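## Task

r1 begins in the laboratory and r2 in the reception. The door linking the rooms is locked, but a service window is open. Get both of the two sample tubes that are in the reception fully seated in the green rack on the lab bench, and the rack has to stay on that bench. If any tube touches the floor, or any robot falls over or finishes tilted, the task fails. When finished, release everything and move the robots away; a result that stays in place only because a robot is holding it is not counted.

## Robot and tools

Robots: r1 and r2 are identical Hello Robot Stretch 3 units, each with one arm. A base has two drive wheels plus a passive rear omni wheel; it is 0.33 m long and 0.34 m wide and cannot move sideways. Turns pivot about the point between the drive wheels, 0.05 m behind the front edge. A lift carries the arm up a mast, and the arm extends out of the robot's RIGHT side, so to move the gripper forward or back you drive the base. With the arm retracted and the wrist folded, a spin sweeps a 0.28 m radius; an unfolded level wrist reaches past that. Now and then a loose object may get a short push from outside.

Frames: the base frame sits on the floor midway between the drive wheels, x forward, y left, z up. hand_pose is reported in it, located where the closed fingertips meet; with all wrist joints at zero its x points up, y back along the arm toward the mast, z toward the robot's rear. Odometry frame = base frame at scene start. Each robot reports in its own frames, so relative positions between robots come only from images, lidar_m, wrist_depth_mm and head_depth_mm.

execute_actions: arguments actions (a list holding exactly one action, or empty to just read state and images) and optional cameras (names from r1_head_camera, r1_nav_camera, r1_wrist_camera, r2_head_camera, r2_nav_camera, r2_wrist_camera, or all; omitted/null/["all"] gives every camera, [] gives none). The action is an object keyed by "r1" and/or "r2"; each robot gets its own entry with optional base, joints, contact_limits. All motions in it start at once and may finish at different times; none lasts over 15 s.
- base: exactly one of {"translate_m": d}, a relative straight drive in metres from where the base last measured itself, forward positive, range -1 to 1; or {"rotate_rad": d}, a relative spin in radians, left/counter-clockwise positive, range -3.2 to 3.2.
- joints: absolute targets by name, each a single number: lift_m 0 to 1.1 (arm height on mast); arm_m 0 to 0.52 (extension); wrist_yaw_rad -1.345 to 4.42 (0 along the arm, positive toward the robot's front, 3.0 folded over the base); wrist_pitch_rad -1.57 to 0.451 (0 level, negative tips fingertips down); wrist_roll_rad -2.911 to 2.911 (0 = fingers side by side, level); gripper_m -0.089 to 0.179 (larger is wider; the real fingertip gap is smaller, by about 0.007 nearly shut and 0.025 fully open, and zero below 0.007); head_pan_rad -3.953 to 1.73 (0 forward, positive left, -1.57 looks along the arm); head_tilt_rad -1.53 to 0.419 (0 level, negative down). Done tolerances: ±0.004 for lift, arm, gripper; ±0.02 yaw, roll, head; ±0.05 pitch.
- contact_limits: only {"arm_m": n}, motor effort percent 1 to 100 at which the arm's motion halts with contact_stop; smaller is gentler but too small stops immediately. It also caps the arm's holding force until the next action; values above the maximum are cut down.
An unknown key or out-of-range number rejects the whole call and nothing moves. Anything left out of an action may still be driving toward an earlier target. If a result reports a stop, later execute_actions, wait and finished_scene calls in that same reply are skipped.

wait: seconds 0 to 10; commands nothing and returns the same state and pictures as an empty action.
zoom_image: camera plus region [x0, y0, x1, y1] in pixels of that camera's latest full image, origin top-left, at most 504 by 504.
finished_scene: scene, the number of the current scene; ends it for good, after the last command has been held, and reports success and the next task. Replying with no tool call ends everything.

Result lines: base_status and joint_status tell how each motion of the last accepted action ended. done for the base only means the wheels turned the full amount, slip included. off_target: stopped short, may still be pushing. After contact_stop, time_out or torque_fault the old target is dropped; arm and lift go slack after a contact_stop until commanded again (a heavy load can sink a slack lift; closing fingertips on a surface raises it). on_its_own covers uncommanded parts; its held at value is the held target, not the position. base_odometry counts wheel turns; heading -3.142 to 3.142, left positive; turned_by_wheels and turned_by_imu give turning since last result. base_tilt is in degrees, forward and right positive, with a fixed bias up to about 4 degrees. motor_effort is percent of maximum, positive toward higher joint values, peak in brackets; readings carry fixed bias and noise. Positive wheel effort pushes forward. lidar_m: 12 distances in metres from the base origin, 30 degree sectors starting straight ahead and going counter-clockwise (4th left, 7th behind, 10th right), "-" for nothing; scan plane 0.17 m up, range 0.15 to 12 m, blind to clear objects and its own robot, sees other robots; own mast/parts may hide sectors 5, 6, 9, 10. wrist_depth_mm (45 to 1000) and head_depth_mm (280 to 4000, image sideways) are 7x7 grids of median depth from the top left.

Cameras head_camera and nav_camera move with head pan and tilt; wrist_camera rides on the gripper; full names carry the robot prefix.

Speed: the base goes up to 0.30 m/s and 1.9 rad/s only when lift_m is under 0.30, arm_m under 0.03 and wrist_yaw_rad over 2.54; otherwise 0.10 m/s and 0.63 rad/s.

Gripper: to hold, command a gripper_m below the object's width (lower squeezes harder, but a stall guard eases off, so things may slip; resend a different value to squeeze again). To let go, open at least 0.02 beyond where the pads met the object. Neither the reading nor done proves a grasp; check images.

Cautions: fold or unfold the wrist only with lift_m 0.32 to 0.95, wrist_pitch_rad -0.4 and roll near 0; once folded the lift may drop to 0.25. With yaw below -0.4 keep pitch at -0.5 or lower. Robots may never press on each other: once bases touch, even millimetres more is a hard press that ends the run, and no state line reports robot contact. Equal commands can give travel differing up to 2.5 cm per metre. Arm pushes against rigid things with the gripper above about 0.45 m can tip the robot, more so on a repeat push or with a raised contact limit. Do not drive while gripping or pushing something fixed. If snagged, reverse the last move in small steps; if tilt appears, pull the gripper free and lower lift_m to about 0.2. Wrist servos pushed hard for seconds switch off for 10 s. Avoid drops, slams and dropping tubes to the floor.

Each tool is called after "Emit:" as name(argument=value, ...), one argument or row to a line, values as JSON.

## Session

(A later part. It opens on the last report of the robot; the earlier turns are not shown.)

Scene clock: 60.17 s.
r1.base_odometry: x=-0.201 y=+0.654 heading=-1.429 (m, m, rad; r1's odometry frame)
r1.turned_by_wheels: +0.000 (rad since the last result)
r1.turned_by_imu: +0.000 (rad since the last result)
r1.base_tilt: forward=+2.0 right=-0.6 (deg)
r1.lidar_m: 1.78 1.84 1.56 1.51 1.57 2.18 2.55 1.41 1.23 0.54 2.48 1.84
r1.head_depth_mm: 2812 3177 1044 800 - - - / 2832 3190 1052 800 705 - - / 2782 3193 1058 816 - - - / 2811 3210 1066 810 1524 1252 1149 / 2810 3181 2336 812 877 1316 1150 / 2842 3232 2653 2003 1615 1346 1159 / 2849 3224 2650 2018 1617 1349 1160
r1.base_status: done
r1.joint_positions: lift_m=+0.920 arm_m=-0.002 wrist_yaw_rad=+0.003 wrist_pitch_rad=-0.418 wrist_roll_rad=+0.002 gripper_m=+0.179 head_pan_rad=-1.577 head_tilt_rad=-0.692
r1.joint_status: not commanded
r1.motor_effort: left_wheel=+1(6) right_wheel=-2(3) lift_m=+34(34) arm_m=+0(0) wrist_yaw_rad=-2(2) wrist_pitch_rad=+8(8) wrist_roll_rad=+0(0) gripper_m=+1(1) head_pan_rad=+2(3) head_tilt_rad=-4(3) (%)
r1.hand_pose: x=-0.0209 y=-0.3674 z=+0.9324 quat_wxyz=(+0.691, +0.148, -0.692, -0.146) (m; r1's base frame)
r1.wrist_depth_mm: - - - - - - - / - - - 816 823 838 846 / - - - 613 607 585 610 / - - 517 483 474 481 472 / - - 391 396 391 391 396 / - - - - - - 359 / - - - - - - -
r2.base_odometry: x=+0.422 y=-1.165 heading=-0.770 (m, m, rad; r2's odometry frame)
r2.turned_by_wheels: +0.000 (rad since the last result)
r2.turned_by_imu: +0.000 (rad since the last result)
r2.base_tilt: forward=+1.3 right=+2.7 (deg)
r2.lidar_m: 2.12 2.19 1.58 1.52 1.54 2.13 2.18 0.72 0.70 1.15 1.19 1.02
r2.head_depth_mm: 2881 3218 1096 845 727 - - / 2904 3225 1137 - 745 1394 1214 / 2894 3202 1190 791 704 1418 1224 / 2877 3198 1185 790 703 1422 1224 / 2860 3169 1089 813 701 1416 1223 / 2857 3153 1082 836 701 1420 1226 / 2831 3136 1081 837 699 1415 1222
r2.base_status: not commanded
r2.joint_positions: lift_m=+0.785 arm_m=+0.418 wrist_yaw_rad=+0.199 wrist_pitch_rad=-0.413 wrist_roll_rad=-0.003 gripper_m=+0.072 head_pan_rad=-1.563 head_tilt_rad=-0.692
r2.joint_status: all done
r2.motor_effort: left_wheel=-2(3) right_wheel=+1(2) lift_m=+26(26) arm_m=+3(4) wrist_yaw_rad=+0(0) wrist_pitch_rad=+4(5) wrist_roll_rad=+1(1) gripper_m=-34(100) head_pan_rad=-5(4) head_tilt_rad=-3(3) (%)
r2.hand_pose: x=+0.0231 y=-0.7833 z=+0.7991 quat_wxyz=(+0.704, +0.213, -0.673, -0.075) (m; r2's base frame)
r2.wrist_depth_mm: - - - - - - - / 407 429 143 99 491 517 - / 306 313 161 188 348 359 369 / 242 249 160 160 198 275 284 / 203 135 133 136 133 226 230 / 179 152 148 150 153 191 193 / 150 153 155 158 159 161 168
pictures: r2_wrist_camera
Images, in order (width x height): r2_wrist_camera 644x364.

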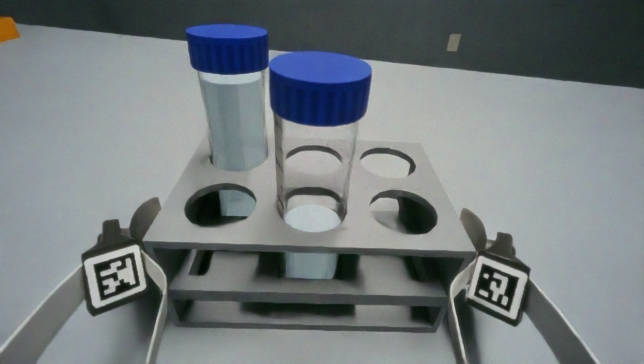

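Emit:
execute_actions(
  actions=[
    {"r2":{"joints":{"arm_m":0.21}},"r1":{"base":{"translate_m":0.15}}},
  ],
  cameras=["r2_wrist_camera","r2_head_camera"],
)

Scene clock: 63.87 s.
r1.base_odometry: x=-0.180 y=+0.505 heading=-1.429 (m, m, rad; r1's odometry frame)
r1.turned_by_wheels: +0.000 (rad since the last result)
r1.turned_by_imu: +0.000 (rad since the last result)
r1.base_tilt: forward=+2.1 right=-0.3 (deg)
r1.lidar_m: 1.63 1.68 1.55 1.50 1.57 2.18 2.70 1.55 1.23 0.54 2.27 1.68
r1.head_depth_mm: 2851 3167 1048 798 - - - / 2809 3208 1049 799 704 - - / 2790 3183 1057 817 - - - / 2788 3195 2523 1919 1622 1307 1148 / 2816 3231 2646 2011 1571 1346 1151 / 2846 3222 2664 2013 1611 1348 1156 / 2825 3240 2662 2015 1621 1349 1156
r1.base_status: done
r1.joint_positions: lift_m=+0.920 arm_m=-0.002 wrist_yaw_rad=+0.003 wrist_pitch_rad=-0.418 wrist_roll_rad=+0.002 gripper_m=+0.179 head_pan_rad=-1.577 head_tilt_rad=-0.692
r1.joint_status: not commanded
r1.motor_effort: left_wheel=+2(6) right_wheel=-1(3) lift_m=+34(34) arm_m=-1(0) wrist_yaw_rad=-2(2) wrist_pitch_rad=+8(8) wrist_roll_rad=+0(0) gripper_m=+1(1) head_pan_rad=+3(3) head_tilt_rad=-4(4) (%)
r1.hand_pose: x=-0.0209 y=-0.3674 z=+0.9324 quat_wxyz=(+0.691, +0.148, -0.692, -0.146) (m; r1's base frame)
r1.wrist_depth_mm: - - - - - - - / - - - - 819 842 853 / - - - - 598 617 611 / - - - - 480 481 482 / - - - 420 393 391 397 / - - - - - - 360 / - - - - - - -
r2.base_odometry: x=+0.422 y=-1.165 heading=-0.770 (m, m, rad; r2's odometry frame)
r2.turned_by_wheels: +0.000 (rad since the last result)
r2.turned_by_imu: +0.001 (rad since the last result)
r2.base_tilt: forward=+1.3 right=+2.7 (deg)
r2.lidar_m: 2.12 2.19 1.58 1.52 1.54 2.13 2.17 0.72 0.70 1.15 1.18 1.02
r2.head_depth_mm: 2890 3215 1092 843 728 - - / 2893 3254 1095 873 - 1427 1225 / 2871 3201 1089 870 - 1421 1231 / 2875 3214 1089 869 - 1409 1227 / 2862 3184 1086 700 684 1419 1224 / 2836 3174 1084 836 701 1412 1226 / 2820 3159 1082 838 699 1410 1221
r2.base_status: not commanded
r2.joint_positions: lift_m=+0.785 arm_m=+0.210 wrist_yaw_rad=+0.200 wrist_pitch_rad=-0.413 wrist_roll_rad=-0.003 gripper_m=+0.090 head_pan_rad=-1.563 head_tilt_rad=-0.692
r2.joint_status: all done
r2.on_its_own: gripper_m is held at +0.088, not at your +0.070, by its stall guard, which is still easing
r2.motor_effort: left_wheel=-2(2) right_wheel=+1(1) lift_m=+26(26) arm_m=-4(4) wrist_yaw_rad=+1(0) wrist_pitch_rad=+5(5) wrist_roll_rad=+1(1) gripper_m=-27(33) head_pan_rad=-4(4) head_tilt_rad=-3(3) (%)
r2.hand_pose: x=+0.0231 y=-0.5759 z=+0.7990 quat_wxyz=(+0.704, +0.214, -0.673, -0.075) (m; r2's base frame)
r2.wrist_depth_mm: 622 675 697 - - - - / 414 424 143 100 491 523 548 / 309 315 161 191 349 363 375 / 246 247 162 161 197 279 285 / 204 135 134 136 134 225 231 / 179 151 152 151 153 191 194 / 149 153 156 158 159 162 167
pictures: r2_head_camera (sideways: a quarter turn clockwise sets it upright), r2_wrist_camera
Images, in order (width x height): r2_head_camera 896x504, r2_wrist_camera 644x364.

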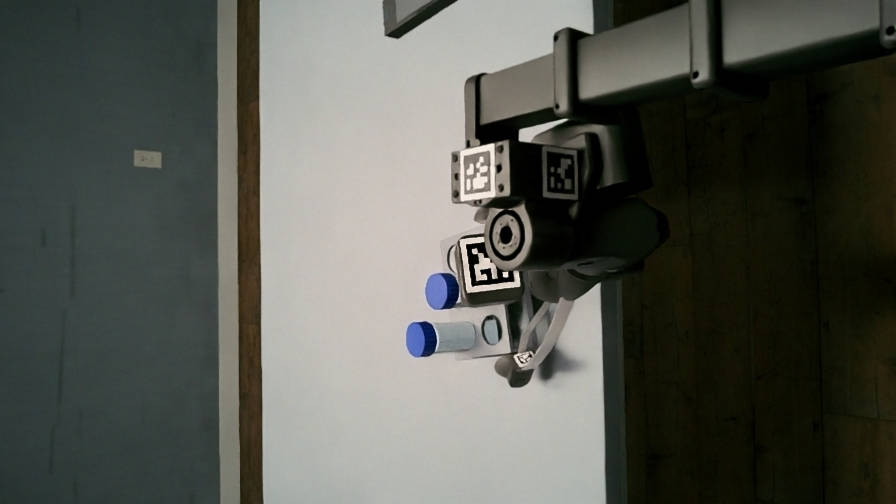

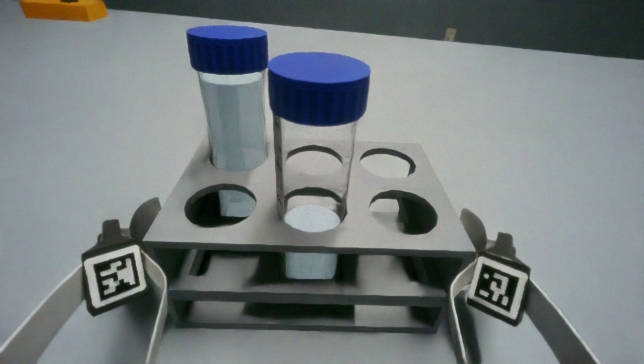

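Emit:
execute_actions(
  actions=[
    {"r2":{"joints":{"wrist_yaw_rad":0.0}},"r1":{"base":{"translate_m":0.04}}},
  ],
  cameras=[],
)

Emit:
execute_actions(
  actions=[
    {"r2":{"joints":{"gripper_m":0.179}},"r1":{"base":{"translate_m":0.07}}},
  ],
  cameras=["r2_wrist_camera"],
)

Emit:
execute_actions(
  actions=[
    {"r2":{"joints":{"lift_m":0.93}},"r1":{"base":{"translate_m":0.1}}},
  ],
  cameras=["r2_wrist_camera","r2_head_camera"],
)

Scene clock: 66.40 s.
r1.base_odometry: x=-0.175 y=+0.466 heading=-1.429 (m, m, rad; r1's odometry frame)
r1.turned_by_wheels: +0.000 (rad since the last result)
r1.turned_by_imu: +0.000 (rad since the last result)
r1.base_tilt: forward=+1.9 right=-0.4 (deg)
r1.lidar_m: 1.59 1.64 1.55 1.50 1.56 2.18 2.74 1.59 1.23 0.54 2.22 1.64
r1.head_depth_mm: 2800 3099 1041 795 - - - / 2838 3159 1052 803 704 - - / 2800 3198 1061 834 - - - / 2797 3200 2633 1993 1620 1305 1150 / 2840 3211 2676 1998 1560 1341 1153 / 2816 3198 2658 2008 1610 1348 1151 / 2824 3244 2667 2025 1620 1351 1158
r1.base_status: done
r1.joint_positions: lift_m=+0.920 arm_m=-0.002 wrist_yaw_rad=+0.003 wrist_pitch_rad=-0.418 wrist_roll_rad=+0.002 gripper_m=+0.179 head_pan_rad=-1.577 head_tilt_rad=-0.692
r1.joint_status: not commanded
r1.motor_effort: left_wheel=+2(7) right_wheel=-1(3) lift_m=+33(34) arm_m=-1(0) wrist_yaw_rad=-1(2) wrist_pitch_rad=+8(8) wrist_roll_rad=+0(0) gripper_m=+1(1) head_pan_rad=+3(2) head_tilt_rad=-3(4) (%)
r1.hand_pose: x=-0.0209 y=-0.3674 z=+0.9324 quat_wxyz=(+0.691, +0.148, -0.692, -0.146) (m; r1's base frame)
r1.wrist_depth_mm: - - - - - - - / - - - - 825 845 829 / - - - - 614 608 620 / - - - - 478 480 482 / - - - - 397 394 395 / - - - - 462 - 363 / - - - - - - -
r2.base_odometry: x=+0.422 y=-1.165 heading=-0.770 (m, m, rad; r2's odometry frame)
r2.turned_by_wheels: +0.000 (rad since the last result)
r2.turned_by_imu: +0.001 (rad since the last result)
r2.base_tilt: forward=+1.3 right=+2.7 (deg)
r2.lidar_m: 2.13 2.18 1.59 1.52 1.54 2.13 2.18 0.72 0.70 1.15 1.19 1.02
r2.head_depth_mm: 2876 3238 1092 846 725 - - / 2904 3246 1093 873 - 1427 1225 / 2873 3191 1086 870 - 1415 1224 / 2841 3183 1090 868 - 1421 1227 / 2876 3158 1087 826 699 1413 1220 / 2844 3183 1084 837 700 1418 1226 / 2840 3150 1079 835 700 1417 1217
r2.base_status: not commanded
r2.joint_positions: lift_m=+0.785 arm_m=+0.210 wrist_yaw_rad=+0.005 wrist_pitch_rad=-0.413 wrist_roll_rad=-0.003 gripper_m=+0.102 head_pan_rad=-1.563 head_tilt_rad=-0.692
r2.joint_status: all done
r2.on_its_own: gripper_m is held at +0.101, not at your +0.070, by its stall guard, which is not easing now
r2.motor_effort: left_wheel=-2(2) right_wheel=+1(1) lift_m=+26(26) arm_m=-3(4) wrist_yaw_rad=-5(8) wrist_pitch_rad=+5(5) wrist_roll_rad=+1(1) gripper_m=-21(24) head_pan_rad=-5(4) head_tilt_rad=-3(3) (%)
r2.hand_pose: x=-0.0204 y=-0.5803 z=+0.7989 quat_wxyz=(+0.694, +0.147, -0.690, -0.144) (m; r2's base frame)
r2.wrist_depth_mm: 626 669 706 - - - - / 414 427 143 100 502 509 548 / 309 317 160 189 348 364 342 / 244 247 161 165 195 278 285 / 203 133 133 136 134 230 231 / - 152 151 151 152 191 193 / 148 154 156 159 159 163 168
pictures: none
No camera images: the call's "cameras" was empty. Leave "cameras" out to get every camera's image.

Scene clock: 68.50 s.
r1.base_odometry: x=-0.165 y=+0.396 heading=-1.429 (m, m, rad; r1's odometry frame)
r1.turned_by_wheels: +0.000 (rad since the last result)
r1.turned_by_imu: +0.000 (rad since the last result)
r1.base_tilt: forward=+2.0 right=-0.5 (deg)
r1.lidar_m: 1.52 1.57 1.55 1.50 1.56 2.18 2.81 1.66 0.56 0.59 2.12 1.57
r1.head_depth_mm: 2808 3160 1047 798 - - - / 2815 3152 1052 800 794 - - / 2785 3183 2333 1920 - - - / 2802 3236 2624 2003 1614 1317 1143 / 2805 3227 2652 2004 1562 1343 1151 / 2850 3216 2670 2015 1615 1341 1159 / 2830 3230 2662 2019 1622 1345 1163
r1.base_status: done
r1.joint_positions: lift_m=+0.920 arm_m=-0.002 wrist_yaw_rad=+0.003 wrist_pitch_rad=-0.418 wrist_roll_rad=+0.002 gripper_m=+0.179 head_pan_rad=-1.577 head_tilt_rad=-0.692
r1.joint_status: not commanded
r1.motor_effort: left_wheel=+1(6) right_wheel=-1(3) lift_m=+34(33) arm_m=+0(0) wrist_yaw_rad=-1(3) wrist_pitch_rad=+8(8) wrist_roll_rad=+0(0) gripper_m=+0(0) head_pan_rad=+1(2) head_tilt_rad=-3(3) (%)
r1.hand_pose: x=-0.0209 y=-0.3674 z=+0.9324 quat_wxyz=(+0.691, +0.148, -0.692, -0.146) (m; r1's base frame)
r1.wrist_depth_mm: - - - - - - - / - - - - 848 830 835 / - - - - 641 615 613 / - - - - 502 476 483 / - - - - 424 396 393 / - - - - - - 367 / - - - - - - -
r2.base_odometry: x=+0.422 y=-1.165 heading=-0.770 (m, m, rad; r2's odometry frame)
r2.turned_by_wheels: +0.000 (rad since the last result)
r2.turned_by_imu: +0.001 (rad since the last result)
r2.base_tilt: forward=+1.3 right=+2.7 (deg)
r2.lidar_m: 2.12 2.19 1.58 1.52 1.54 2.13 2.18 0.72 0.70 1.15 1.19 1.02
r2.head_depth_mm: 2905 3234 1096 844 727 - - / 2866 3222 1095 872 - 1425 1229 / 2869 3201 1092 871 - 1422 1225 / 2859 3217 1087 868 - 1418 1227 / 2852 3173 1085 826 701 1416 1225 / 2838 3152 1081 837 702 1415 1221 / 2824 3142 1083 837 701 1410 1222
r2.base_status: not commanded
r2.joint_positions: lift_m=+0.785 arm_m=+0.210 wrist_yaw_rad=+0.002 wrist_pitch_rad=-0.416 wrist_roll_rad=-0.003 gripper_m=+0.179 head_pan_rad=-1.563 head_tilt_rad=-0.692
r2.joint_status: all done
r2.motor_effort: left_wheel=-2(2) right_wheel=+1(1) lift_m=+26(26) arm_m=-3(4) wrist_yaw_rad=-2(6) wrist_pitch_rad=+5(6) wrist_roll_rad=+1(1) gripper_m=+0(90) head_pan_rad=-4(3) head_tilt_rad=-3(3) (%)
r2.hand_pose: x=-0.0211 y=-0.5800 z=+0.7984 quat_wxyz=(+0.693, +0.147, -0.690, -0.145) (m; r2's base frame)
r2.wrist_depth_mm: 629 667 660 - - - - / 411 420 139 99 490 515 540 / 307 316 159 186 347 358 347 / 242 248 161 165 191 276 283 / 207 136 138 134 135 232 231 / - 165 152 151 152 183 194 / 150 153 155 158 160 163 166
pictures: r2_wrist_camera
Images, in order (width x height): r2_wrist_camera 644x364.

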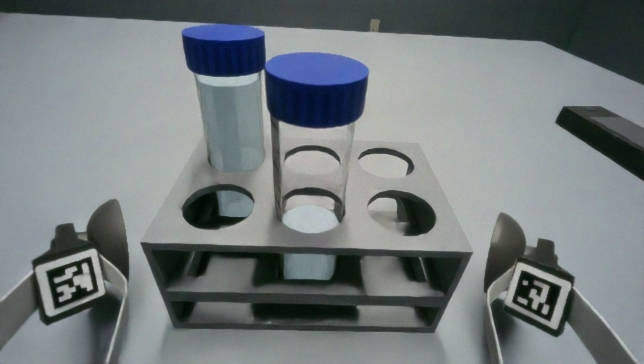

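Scene clock: 70.67 s.
r1.base_odometry: x=-0.151 y=+0.297 heading=-1.429 (m, m, rad; r1's odometry frame)
r1.turned_by_wheels: +0.000 (rad since the last result)
r1.turned_by_imu: +0.000 (rad since the last result)
r1.base_tilt: forward=+2.0 right=-0.4 (deg)
r1.lidar_m: 1.42 1.46 1.55 1.50 1.56 2.17 2.91 1.66 0.60 1.21 1.98 1.47
r1.head_depth_mm: 2765 3190 1045 799 - - - / 2826 3220 1210 1785 1674 - - / 2801 3217 2585 2014 - - - / 2794 3206 2626 1985 1627 1313 1145 / 2853 3230 2630 2014 1566 1346 1150 / 2839 3230 2644 2009 1608 1344 1157 / 2875 3230 2671 2041 1625 1352 1157
r1.base_status: done
r1.joint_positions: lift_m=+0.920 arm_m=-0.002 wrist_yaw_rad=+0.003 wrist_pitch_rad=-0.418 wrist_roll_rad=+0.002 gripper_m=+0.179 head_pan_rad=-1.577 head_tilt_rad=-0.692
r1.joint_status: not commanded
r1.motor_effort: left_wheel=+1(6) right_wheel=-1(3) lift_m=+34(34) arm_m=+0(0) wrist_yaw_rad=-2(2) wrist_pitch_rad=+8(8) wrist_roll_rad=+0(0) gripper_m=+0(0) head_pan_rad=+2(2) head_tilt_rad=-4(4) (%)
r1.hand_pose: x=-0.0209 y=-0.3674 z=+0.9324 quat_wxyz=(+0.691, +0.148, -0.692, -0.146) (m; r1's base frame)
r1.wrist_depth_mm: - - - - - - - / - - - - - 856 842 / - - - - - 614 607 / - - - - - 483 473 / - - - - - 417 395 / - - - - - 461 366 / - - - - - - -
r2.base_odometry: x=+0.422 y=-1.165 heading=-0.770 (m, m, rad; r2's odometry frame)
r2.turned_by_wheels: +0.000 (rad since the last result)
r2.turned_by_imu: +0.001 (rad since the last result)
r2.base_tilt: forward=+1.2 right=+2.7 (deg)
r2.lidar_m: 2.12 2.19 1.58 1.52 1.54 2.13 2.17 0.72 0.70 1.15 1.19 1.02
r2.head_depth_mm: 2896 3201 - 793 725 1428 1230 / 2895 3175 - - 724 1422 1231 / 2873 3138 - - 704 1422 1225 / 2872 3188 - - 701 1419 1227 / 2834 3158 1085 787 702 1416 1225 / 2859 3170 1083 837 701 1419 1224 / 2837 3164 1082 835 701 1415 1218
r2.base_status: not commanded
r2.joint_positions: lift_m=+0.930 arm_m=+0.210 wrist_yaw_rad=+0.002 wrist_pitch_rad=-0.416 wrist_roll_rad=-0.003 gripper_m=+0.179 head_pan_rad=-1.563 head_tilt_rad=-0.692
r2.joint_status: all done
r2.motor_effort: left_wheel=-2(2) right_wheel=+1(1) lift_m=+41(43) arm_m=-4(3) wrist_yaw_rad=-2(3) wrist_pitch_rad=+5(6) wrist_roll_rad=+1(1) gripper_m=+0(0) head_pan_rad=-5(5) head_tilt_rad=-3(3) (%)
r2.hand_pose: x=-0.0212 y=-0.5800 z=+0.9429 quat_wxyz=(+0.693, +0.147, -0.690, -0.145) (m; r2's base frame)
r2.wrist_depth_mm: - - - - - - - / - - - - - - - / 598 615 642 659 669 701 - / 470 495 498 514 527 539 561 / 403 409 409 422 420 447 444 / - 342 260 358 363 361 348 / 292 297 256 234 306 315 317
pictures: r2_head_camera (sideways: a quarter turn clockwise sets it upright), r2_wrist_camera
Images, in order (width x height): r2_head_camera 896x504, r2_wrist_camera 644x364.

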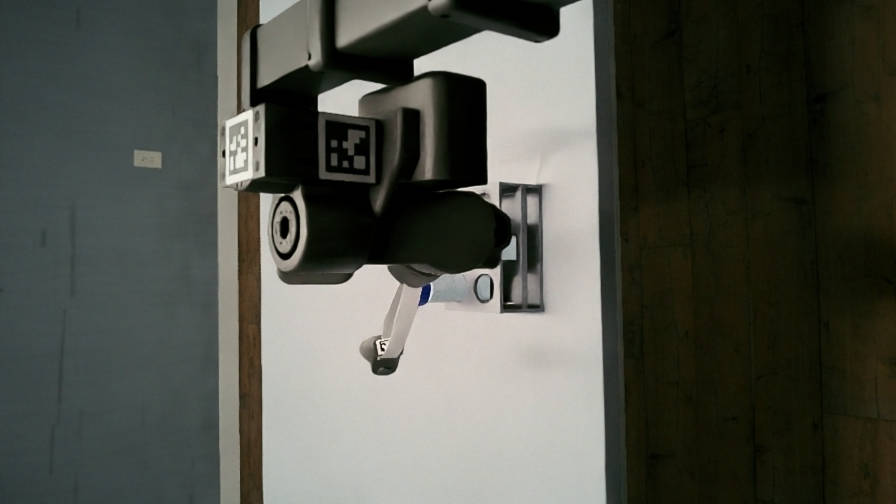

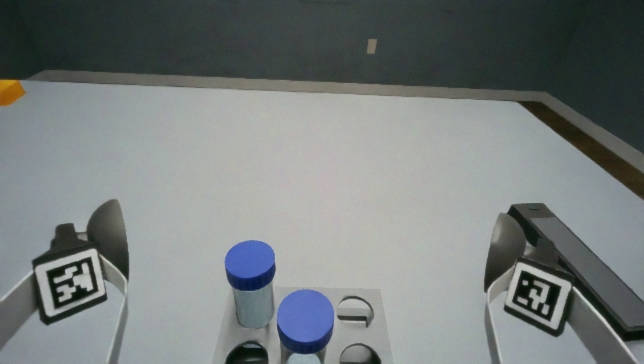

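Emit:
execute_actions(
  actions=[
    {"r2":{"base":{"translate_m":-0.22},"joints":{"arm_m":0.45,"wrist_yaw_rad":1.57,"gripper_m":0.15,"head_pan_rad":-1.3}},"r1":{"base":{"translate_m":0.25}}},
  ],
  cameras=["r2_wrist_camera","r2_head_camera"],
)

Scene clock: 75.00 s.
r1.base_odometry: x=-0.115 y=+0.050 heading=-1.429 (m, m, rad; r1's odometry frame)
r1.turned_by_wheels: +0.000 (rad since the last result)
r1.turned_by_imu: +0.001 (rad since the last result)
r1.base_tilt: forward=+2.0 right=-0.4 (deg)
r1.lidar_m: 1.17 1.19 1.53 1.49 1.56 2.17 2.00 0.76 0.74 3.30 1.62 1.21
r1.head_depth_mm: 2818 3157 2561 1833 - - - / 2814 3181 2608 1974 1672 - - / 2813 3193 2594 2026 - - - / 2831 3217 2631 2000 1614 1309 1147 / 2838 3195 2625 2004 1570 1342 1153 / 2835 3225 2656 2010 1618 1346 1159 / 2825 3062 2682 2009 1634 1354 1153
r1.base_status: done
r1.joint_positions: lift_m=+0.920 arm_m=-0.002 wrist_yaw_rad=+0.003 wrist_pitch_rad=-0.418 wrist_roll_rad=+0.002 gripper_m=+0.179 head_pan_rad=-1.577 head_tilt_rad=-0.692
r1.joint_status: not commanded
r1.motor_effort: left_wheel=+1(7) right_wheel=-1(3) lift_m=+34(34) arm_m=-1(1) wrist_yaw_rad=-2(2) wrist_pitch_rad=+8(8) wrist_roll_rad=+0(0) gripper_m=+0(0) head_pan_rad=+3(3) head_tilt_rad=-3(3) (%)
r1.hand_pose: x=-0.0209 y=-0.3674 z=+0.9324 quat_wxyz=(+0.691, +0.148, -0.692, -0.146) (m; r1's base frame)
r1.wrist_depth_mm: - - - - - - - / - - - - - - 839 / - - - - - - 646 / - - - - - - 576 / - - - - - - - / - - - - - - - / - - - - - - 603
r2.base_odometry: x=+0.264 y=-1.012 heading=-0.770 (m, m, rad; r2's odometry frame)
r2.turned_by_wheels: +0.000 (rad since the last result)
r2.turned_by_imu: +0.001 (rad since the last result)
r2.base_tilt: forward=+1.3 right=+2.7 (deg)
r2.lidar_m: 2.34 2.18 1.58 1.50 1.55 2.02 1.95 2.03 0.57 1.15 1.19 1.22
r2.head_depth_mm: 2789 - 1051 830 687 1392 1225 / 2817 3114 1006 843 687 1414 1229 / 2888 3117 1007 842 703 1422 1226 / 2933 3214 1113 839 722 1419 1225 / 2987 3283 1088 734 736 1415 1221 / 3033 3342 1081 837 741 1413 1224 / 3092 3409 1079 834 1551 1416 1218
r2.base_status: done
r2.joint_positions: lift_m=+0.930 arm_m=+0.450 wrist_yaw_rad=+1.569 wrist_pitch_rad=-0.416 wrist_roll_rad=-0.003 gripper_m=+0.150 head_pan_rad=-1.307 head_tilt_rad=-0.692
r2.joint_status: all done
r2.motor_effort: left_wheel=-3(9) right_wheel=+2(3) lift_m=+41(41) arm_m=+4(3) wrist_yaw_rad=+0(2) wrist_pitch_rad=+6(6) wrist_roll_rad=+1(1) gripper_m=-1(86) head_pan_rad=+5(33) head_tilt_rad=-3(3) (%)
r2.hand_pose: x=+0.2033 y=-0.5952 z=+0.9429 quat_wxyz=(+0.594, +0.591, -0.385, +0.386) (m; r2's base frame)
r2.wrist_depth_mm: - - - - - - - / - - - 929 969 - - / - - - 650 675 695 811 / - - 550 515 514 541 552 / - - 423 418 424 449 445 / - - 346 253 361 - 374 / - - 289 254 309 314 324
pictures: r2_head_camera (sideways: a quarter turn clockwise sets it upright), r2_wrist_camera
Images, in order (width x height): r2_head_camera 896x504, r2_wrist_camera 644x364.

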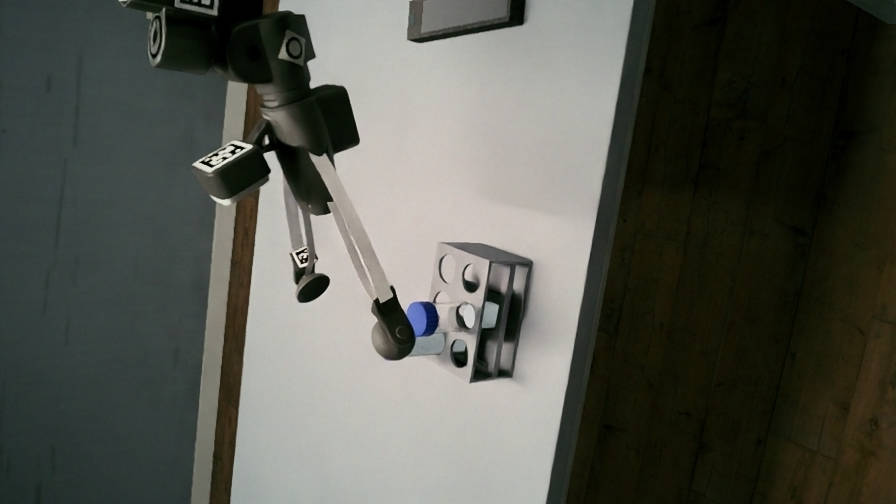

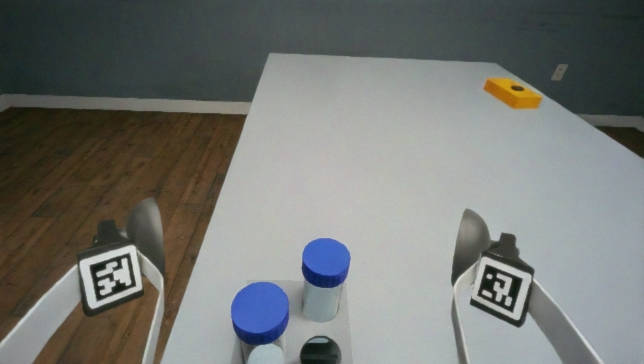

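Emit:
execute_actions(
  actions=[
    {"r2":{"base":{"translate_m":0.012},"joints":{"arm_m":0.441,"lift_m":0.83}},"r1":{"base":{"translate_m":0.1}}},
  ],
  cameras=["r2_wrist_camera","r2_head_camera"],
)

Scene clock: 77.70 s.
r1.base_odometry: x=-0.101 y=-0.049 heading=-1.429 (m, m, rad; r1's odometry frame)
r1.turned_by_wheels: +0.000 (rad since the last result)
r1.turned_by_imu: +0.000 (rad since the last result)
r1.base_tilt: forward=+2.2 right=-0.5 (deg)
r1.lidar_m: 1.07 1.08 1.53 1.49 1.56 2.16 2.10 0.81 1.33 3.29 1.48 1.10
r1.head_depth_mm: 2795 3154 2575 1952 - - - / 2791 3169 2605 1984 1684 - - / 2800 3200 2625 2035 - - - / 2856 3187 2634 2001 1624 1309 1151 / 2805 3214 2652 1997 1567 1344 1154 / 2808 3262 2640 2009 1619 1344 1156 / 2742 2802 2558 2026 1617 1351 1157
r1.base_status: done
r1.joint_positions: lift_m=+0.920 arm_m=-0.002 wrist_yaw_rad=+0.003 wrist_pitch_rad=-0.418 wrist_roll_rad=+0.002 gripper_m=+0.179 head_pan_rad=-1.577 head_tilt_rad=-0.692
r1.joint_status: not commanded
r1.motor_effort: left_wheel=+1(6) right_wheel=-1(3) lift_m=+34(34) arm_m=-1(0) wrist_yaw_rad=-1(3) wrist_pitch_rad=+8(8) wrist_roll_rad=+0(0) gripper_m=+0(0) head_pan_rad=+1(3) head_tilt_rad=-3(3) (%)
r1.hand_pose: x=-0.0209 y=-0.3674 z=+0.9324 quat_wxyz=(+0.691, +0.148, -0.692, -0.146) (m; r1's base frame)
r1.wrist_depth_mm: - - - - - - - / - - - - - - 860 / - - - - - - 692 / - - - - - - - / - - - - - - - / - - - - - - - / - - - - - - -
r2.base_odometry: x=+0.272 y=-1.021 heading=-0.770 (m, m, rad; r2's odometry frame)
r2.turned_by_wheels: +0.000 (rad since the last result)
r2.turned_by_imu: +0.001 (rad since the last result)
r2.base_tilt: forward=+1.3 right=+2.7 (deg)
r2.lidar_m: 2.33 2.19 1.58 1.50 1.55 2.03 1.97 2.04 0.58 1.15 1.19 1.21
r2.head_depth_mm: 2751 3049 - 818 686 1395 1224 / 2816 3139 1143 803 688 1424 1225 / 2897 3181 1144 791 704 1421 1225 / 2916 3229 1089 789 723 1416 1223 / 2996 3253 1084 740 736 1413 1225 / 3037 3370 1084 835 741 1421 1222 / 3116 3397 1083 836 1551 1415 1218
r2.base_status: done
r2.joint_positions: lift_m=+0.830 arm_m=+0.441 wrist_yaw_rad=+1.569 wrist_pitch_rad=-0.416 wrist_roll_rad=-0.003 gripper_m=+0.150 head_pan_rad=-1.307 head_tilt_rad=-0.692
r2.joint_status: all done
r2.motor_effort: left_wheel=-2(6) right_wheel=+2(5) lift_m=+26(33) arm_m=-4(4) wrist_yaw_rad=+1(2) wrist_pitch_rad=+6(6) wrist_roll_rad=+1(1) gripper_m=+0(0) head_pan_rad=+5(5) head_tilt_rad=-3(3) (%)
r2.hand_pose: x=+0.2033 y=-0.5868 z=+0.8434 quat_wxyz=(+0.594, +0.591, -0.385, +0.386) (m; r2's base frame)
r2.wrist_depth_mm: - - - 975 - - - / - - - 609 632 666 692 / - - 447 426 451 460 487 / - - 302 163 344 357 366 / - - 178 180 284 298 296 / - 224 179 179 232 - 249 / 962 205 148 146 196 210 216
pictures: r2_head_camera (sideways: a quarter turn clockwise sets it upright), r2_wrist_camera
Images, in order (width x height): r2_head_camera 896x504, r2_wrist_camera 644x364.

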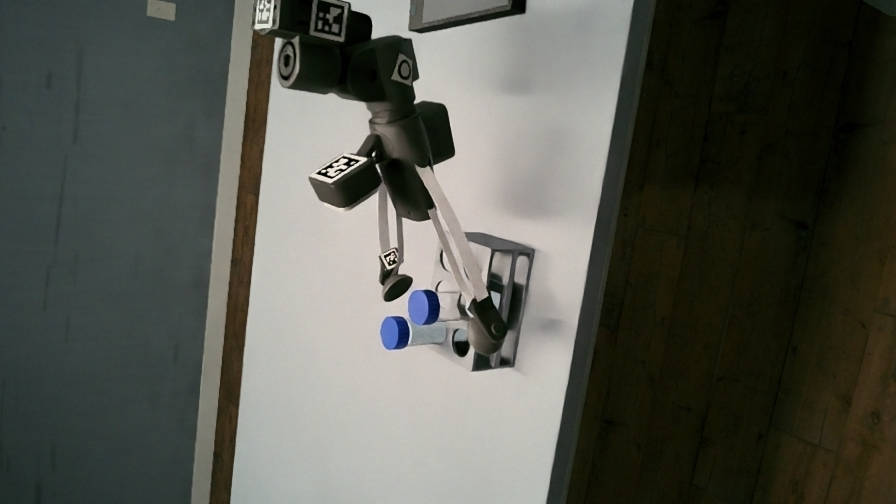

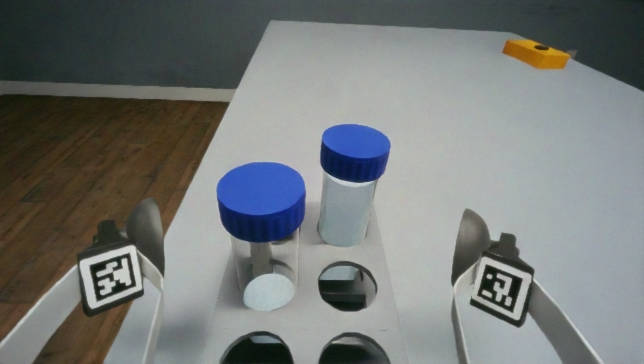

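Emit:
execute_actions(
  actions=[
    {"r2":{"joints":{"lift_m":0.788}},"r1":{"base":{"translate_m":0.05}}},
  ],
  cameras=["r2_wrist_camera"],
)

Emit:
execute_actions(
  actions=[
    {"r2":{"joints":{"gripper_m":0.055}},"r1":{"base":{"translate_m":0.07}}},
  ],
  cameras=["r2_wrist_camera","r2_head_camera"],
)

Scene clock: 80.47 s.
r1.base_odometry: x=-0.094 y=-0.099 heading=-1.429 (m, m, rad; r1's odometry frame)
r1.turned_by_wheels: +0.000 (rad since the last result)
r1.turned_by_imu: +0.000 (rad since the last result)
r1.base_tilt: forward=+1.9 right=-0.4 (deg)
r1.lidar_m: 1.02 1.03 1.45 1.49 1.55 2.16 2.15 0.85 1.36 3.30 1.41 1.05
r1.head_depth_mm: 2802 3169 2593 1962 - - - / 2791 3169 2583 1975 1692 - - / 2799 3228 2617 2013 - - - / 2813 3226 2613 1995 1625 1306 1150 / 2838 3239 2636 1991 1571 1337 1148 / 2823 3230 2651 2021 1615 1351 1156 / 2673 2681 2515 2036 1617 1346 1158
r1.base_status: done
r1.joint_positions: lift_m=+0.920 arm_m=-0.002 wrist_yaw_rad=+0.003 wrist_pitch_rad=-0.418 wrist_roll_rad=+0.002 gripper_m=+0.179 head_pan_rad=-1.577 head_tilt_rad=-0.692
r1.joint_status: not commanded
r1.motor_effort: left_wheel=+1(6) right_wheel=-1(3) lift_m=+34(34) arm_m=+0(1) wrist_yaw_rad=-1(3) wrist_pitch_rad=+8(8) wrist_roll_rad=+0(0) gripper_m=-1(0) head_pan_rad=+2(2) head_tilt_rad=-4(4) (%)
r1.hand_pose: x=-0.0209 y=-0.3674 z=+0.9324 quat_wxyz=(+0.691, +0.148, -0.692, -0.146) (m; r1's base frame)
r1.wrist_depth_mm: - - - - - - - / - - - - - - 845 / - - - - - - 814 / - - - - - - - / - - - - - - - / - - - - - - - / - - - - - - -
r2.base_odometry: x=+0.272 y=-1.021 heading=-0.770 (m, m, rad; r2's odometry frame)
r2.turned_by_wheels: +0.000 (rad since the last result)
r2.turned_by_imu: +0.001 (rad since the last result)
r2.base_tilt: forward=+1.3 right=+2.7 (deg)
r2.lidar_m: 2.32 2.18 1.58 1.50 1.55 2.04 1.97 2.03 0.58 1.15 1.19 1.21
r2.head_depth_mm: 2779 3062 1201 810 686 1389 1230 / 2816 3125 1138 790 687 1426 1227 / 2887 3222 1136 766 703 1417 1229 / 2923 3201 1090 812 722 1419 1230 / 2996 3260 1085 743 721 1415 1224 / 3073 3354 1084 837 742 1416 1224 / 3116 3380 1081 835 1555 1415 1222
r2.base_status: not commanded
r2.joint_positions: lift_m=+0.788 arm_m=+0.441 wrist_yaw_rad=+1.569 wrist_pitch_rad=-0.416 wrist_roll_rad=-0.003 gripper_m=+0.150 head_pan_rad=-1.307 head_tilt_rad=-0.692
r2.joint_status: all done
r2.motor_effort: left_wheel=-2(2) right_wheel=+1(1) lift_m=+26(26) arm_m=-3(4) wrist_yaw_rad=+0(1) wrist_pitch_rad=+5(6) wrist_roll_rad=+1(1) gripper_m=-1(0) head_pan_rad=+5(5) head_tilt_rad=-3(4) (%)
r2.hand_pose: x=+0.2033 y=-0.5868 z=+0.8014 quat_wxyz=(+0.594, +0.591, -0.385, +0.386) (m; r2's base frame)
r2.wrist_depth_mm: - - - 769 834 891 - / - - 103 131 430 512 550 / - - 97 148 334 364 378 / - - 193 157 260 276 287 / - 218 145 144 210 236 232 / - 173 119 120 133 - 196 / 158 154 130 99 108 164 169
pictures: r2_wrist_camera
Images, in order (width x height): r2_wrist_camera 644x364.

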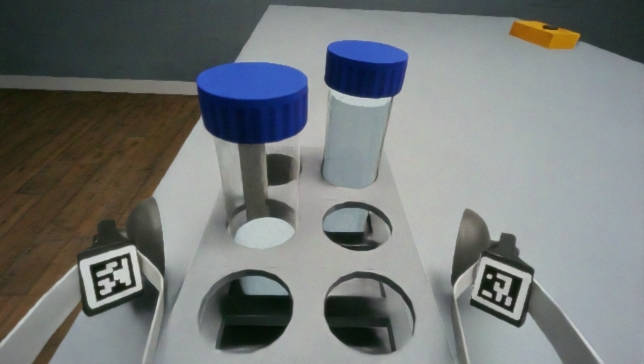

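Scene clock: 82.63 s.
r1.base_odometry: x=-0.084 y=-0.168 heading=-1.429 (m, m, rad; r1's odometry frame)
r1.turned_by_wheels: +0.000 (rad since the last result)
r1.turned_by_imu: +0.000 (rad since the last result)
r1.base_tilt: forward=+2.0 right=-0.5 (deg)
r1.lidar_m: 0.95 0.97 1.35 1.49 1.56 2.16 2.21 0.91 1.39 3.29 1.31 0.98
r1.head_depth_mm: 2802 3132 2576 1957 - - - / 2773 3162 2608 1983 1678 - - / 2820 3182 2613 2020 - - - / 2784 3250 2627 1994 1626 1307 1154 / 2805 3235 2650 1992 1571 1335 1155 / 2875 3215 2669 2006 1612 1345 1158 / 2498 2495 2441 2000 1617 1350 1158
r1.base_status: done
r1.joint_positions: lift_m=+0.920 arm_m=-0.002 wrist_yaw_rad=+0.003 wrist_pitch_rad=-0.418 wrist_roll_rad=+0.002 gripper_m=+0.179 head_pan_rad=-1.577 head_tilt_rad=-0.692
r1.joint_status: not commanded
r1.motor_effort: left_wheel=+1(6) right_wheel=-1(3) lift_m=+34(34) arm_m=+0(0) wrist_yaw_rad=-2(2) wrist_pitch_rad=+8(8) wrist_roll_rad=+0(0) gripper_m=+1(1) head_pan_rad=+1(2) head_tilt_rad=-4(3) (%)
r1.hand_pose: x=-0.0209 y=-0.3674 z=+0.9324 quat_wxyz=(+0.691, +0.148, -0.692, -0.146) (m; r1's base frame)
r1.wrist_depth_mm: 878 - - - - - - / - - - - - - 904 / - - - - - - - / - - - - - - - / - - - - - - - / - - - - - - - / - - - - - - -
r2.base_odometry: x=+0.272 y=-1.021 heading=-0.771 (m, m, rad; r2's odometry frame)
r2.turned_by_wheels: +0.000 (rad since the last result)
r2.turned_by_imu: +0.000 (rad since the last result)
r2.base_tilt: forward=+1.3 right=+2.7 (deg)
r2.lidar_m: 2.32 2.19 1.58 1.49 1.55 2.03 1.97 2.04 0.58 1.15 1.19 1.20
r2.head_depth_mm: 2760 3079 1193 810 687 1392 1226 / 2842 3144 1139 793 686 1421 1225 / 2899 3178 1135 778 704 1426 1227 / 2947 3221 1089 790 722 1418 1219 / 3010 3296 1086 743 722 1422 1226 / 3090 3330 1083 838 742 1418 1224 / 3118 3402 1081 837 1555 1416 1223
r2.base_status: not commanded
r2.joint_positions: lift_m=+0.788 arm_m=+0.441 wrist_yaw_rad=+1.571 wrist_pitch_rad=-0.393 wrist_roll_rad=-0.003 gripper_m=+0.061 head_pan_rad=-1.307 head_tilt_rad=-0.692
r2.joint_status: gripper_m off_target (ended at +0.061, target +0.055)
r2.motor_effort: left_wheel=-5(5) right_wheel=+4(5) lift_m=+26(26) arm_m=-3(4) wrist_yaw_rad=-1(0) wrist_pitch_rad=-2(5) wrist_roll_rad=+1(1) gripper_m=-32(100) head_pan_rad=+5(5) head_tilt_rad=-3(3) (%)
r2.hand_pose: x=+0.2061 y=-0.5864 z=+0.8065 quat_wxyz=(+0.589, +0.587, -0.392, +0.393) (m; r2's base frame)
r2.wrist_depth_mm: - - - 921 - - - / - - 604 150 502 577 611 / - - 96 142 356 394 407 / - - 204 162 280 294 306 / - - 150 153 183 244 244 / - - 122 123 125 206 203 / 914 160 139 137 140 170 176
pictures: r2_head_camera (sideways: a quarter turn clockwise sets it upright), r2_wrist_camera
Images, in order (width x height): r2_head_camera 896x504, r2_wrist_camera 644x364.

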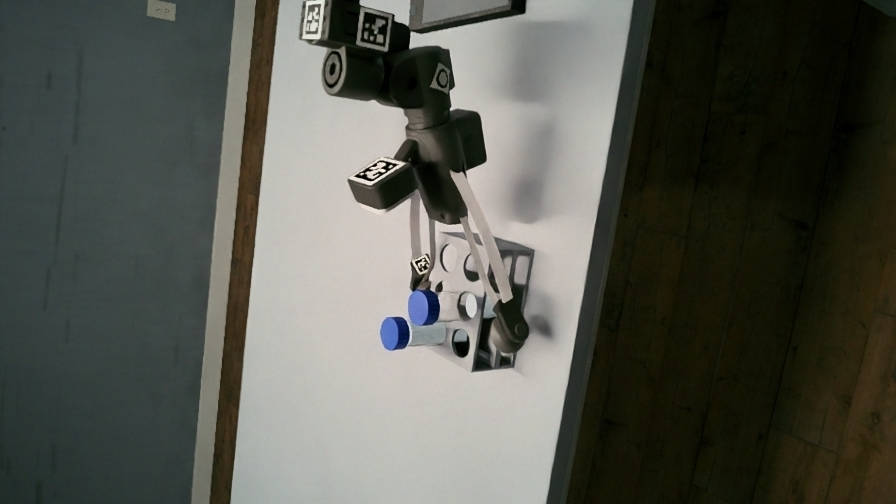

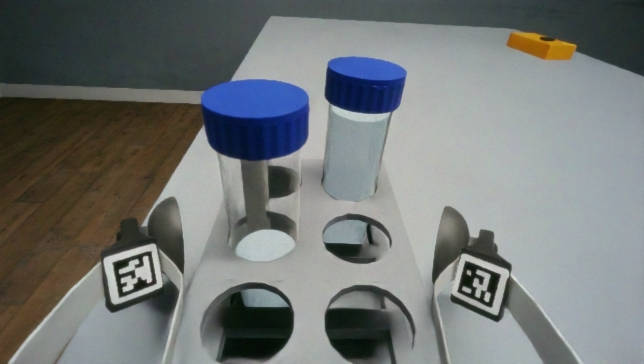

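Emit:
execute_actions(
  actions=[
    {"r2":{"base":{"translate_m":-0.37},"joints":{"arm_m":0.405,"gripper_m":0.065}},"r1":{"base":{"translate_m":-0.37},"joints":{"lift_m":0.80}}},
  ],
  cameras=["r2_wrist_camera","r2_head_camera","r2_nav_camera"],
)

Scene clock: 89.77 s.
r1.base_odometry: x=-0.136 y=+0.198 heading=-1.429 (m, m, rad; r1's odometry frame)
r1.turned_by_wheels: +0.000 (rad since the last result)
r1.turned_by_imu: -0.003 (rad since the last result)
r1.base_tilt: forward=+2.3 right=-0.4 (deg)
r1.lidar_m: 1.32 1.36 1.54 1.49 1.56 2.17 3.03 1.67 0.64 3.29 1.83 1.36
r1.head_depth_mm: 2812 3148 1146 1900 1586 1121 - / 2755 3159 2586 1900 1600 1383 - / 2796 3233 2623 1969 1600 - - / 2821 3206 2649 2005 1603 1358 1150 / 2831 3209 2643 1982 1632 1327 1152 / 2821 3255 2674 1998 1625 1349 1156 / 2820 3116 2700 2003 1616 1354 1160
r1.base_status: done
r1.joint_positions: lift_m=+0.800 arm_m=-0.002 wrist_yaw_rad=+0.003 wrist_pitch_rad=-0.418 wrist_roll_rad=+0.002 gripper_m=+0.179 head_pan_rad=-1.577 head_tilt_rad=-0.692
r1.joint_status: all done
r1.motor_effort: left_wheel=+1(4) right_wheel=-1(4) lift_m=+24(30) arm_m=-1(0) wrist_yaw_rad=-2(2) wrist_pitch_rad=+8(8) wrist_roll_rad=+0(0) gripper_m=+1(1) head_pan_rad=+2(3) head_tilt_rad=-3(3) (%)
r1.hand_pose: x=-0.0209 y=-0.3674 z=+0.8128 quat_wxyz=(+0.691, +0.148, -0.692, -0.146) (m; r1's base frame)
r1.wrist_depth_mm: - - - - - 775 811 / - - - - - 624 499 / - - - - - - 388 / - - - - - - 404 / - - - - - - 396 / - - - - - - - / 893 903 923 905 930 847 879
r2.base_odometry: x=+0.007 y=-0.763 heading=-0.771 (m, m, rad; r2's odometry frame)
r2.turned_by_wheels: +0.000 (rad since the last result)
r2.turned_by_imu: +0.003 (rad since the last result)
r2.base_tilt: forward=+1.3 right=+2.7 (deg)
r2.lidar_m: 2.69 2.18 1.58 1.49 1.54 1.65 1.60 1.65 2.24 0.51 1.20 1.55
r2.head_depth_mm: 2775 3095 2835 1947 1697 1427 1228 / 2812 3142 2594 1950 1680 1422 1229 / 2854 3197 1089 - 724 1391 1227 / 2977 3250 1086 868 702 1386 1180 / 3003 3287 1088 717 767 1416 1224 / 3051 3404 1080 838 779 1418 1221 / 3144 3394 1081 833 1556 1413 1220
r2.base_status: done
r2.joint_positions: lift_m=+0.788 arm_m=+0.405 wrist_yaw_rad=+1.569 wrist_pitch_rad=-0.392 wrist_roll_rad=-0.003 gripper_m=+0.086 head_pan_rad=-1.307 head_tilt_rad=-0.692
r2.joint_status: gripper_m off_target (ended at +0.086, target +0.065); the others done
r2.on_its_own: gripper_m is held at +0.085, not at your +0.065, by its stall guard, which is not easing now
r2.motor_effort: left_wheel=-1(10) right_wheel=+0(5) lift_m=+26(26) arm_m=-4(5) wrist_yaw_rad=+2(1) wrist_pitch_rad=-3(3) wrist_roll_rad=+1(1) gripper_m=-21(58) head_pan_rad=+5(4) head_tilt_rad=-3(3) (%)
r2.hand_pose: x=+0.2063 y=-0.5509 z=+0.8069 quat_wxyz=(+0.589, +0.587, -0.393, +0.393) (m; r2's base frame)
r2.wrist_depth_mm: - - - 926 - - - / - - - 151 505 587 604 / - - 97 142 356 392 402 / - - 251 162 279 298 305 / - - 151 154 188 208 209 / - - 125 123 126 194 201 / 961 942 138 138 140 171 175
pictures: r2_head_camera (sideways: a quarter turn clockwise sets it upright), r2_nav_camera (sideways: a quarter turn counterclockwise sets it upright), r2_wrist_camera
Images, in order (width x height): r2_head_camera 896x504, r2_nav_camera 672x504, r2_wrist_camera 644x364.

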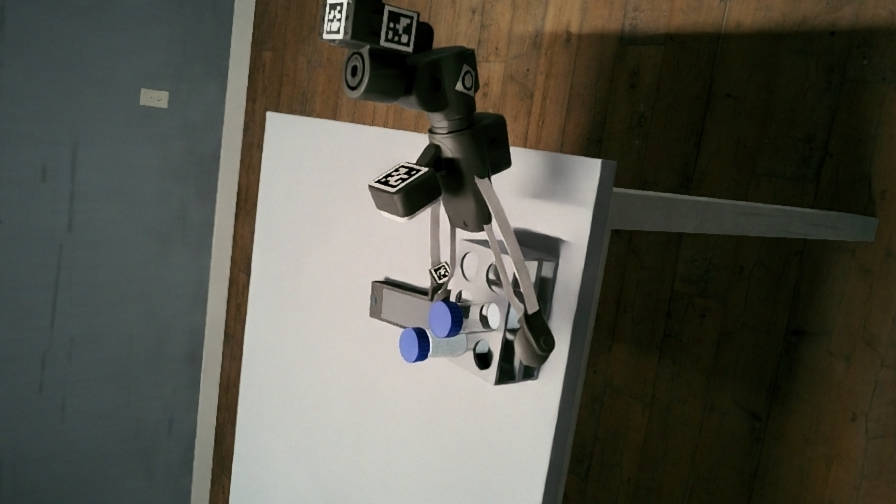

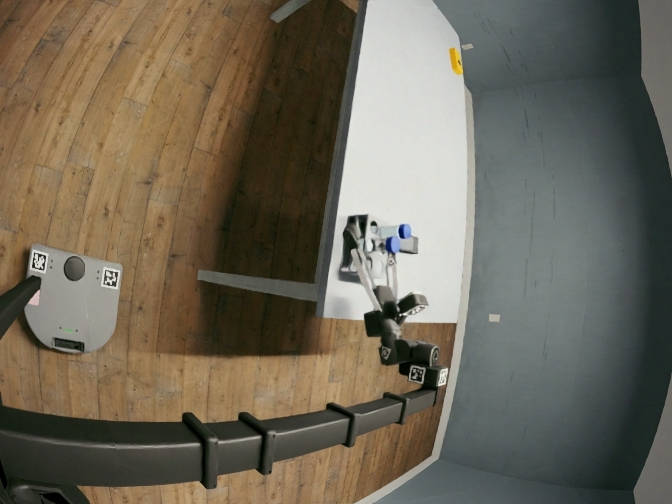

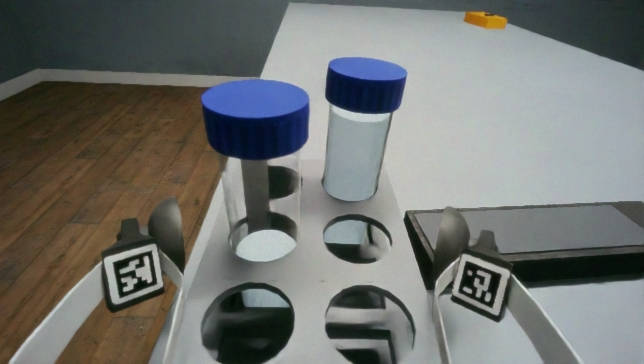

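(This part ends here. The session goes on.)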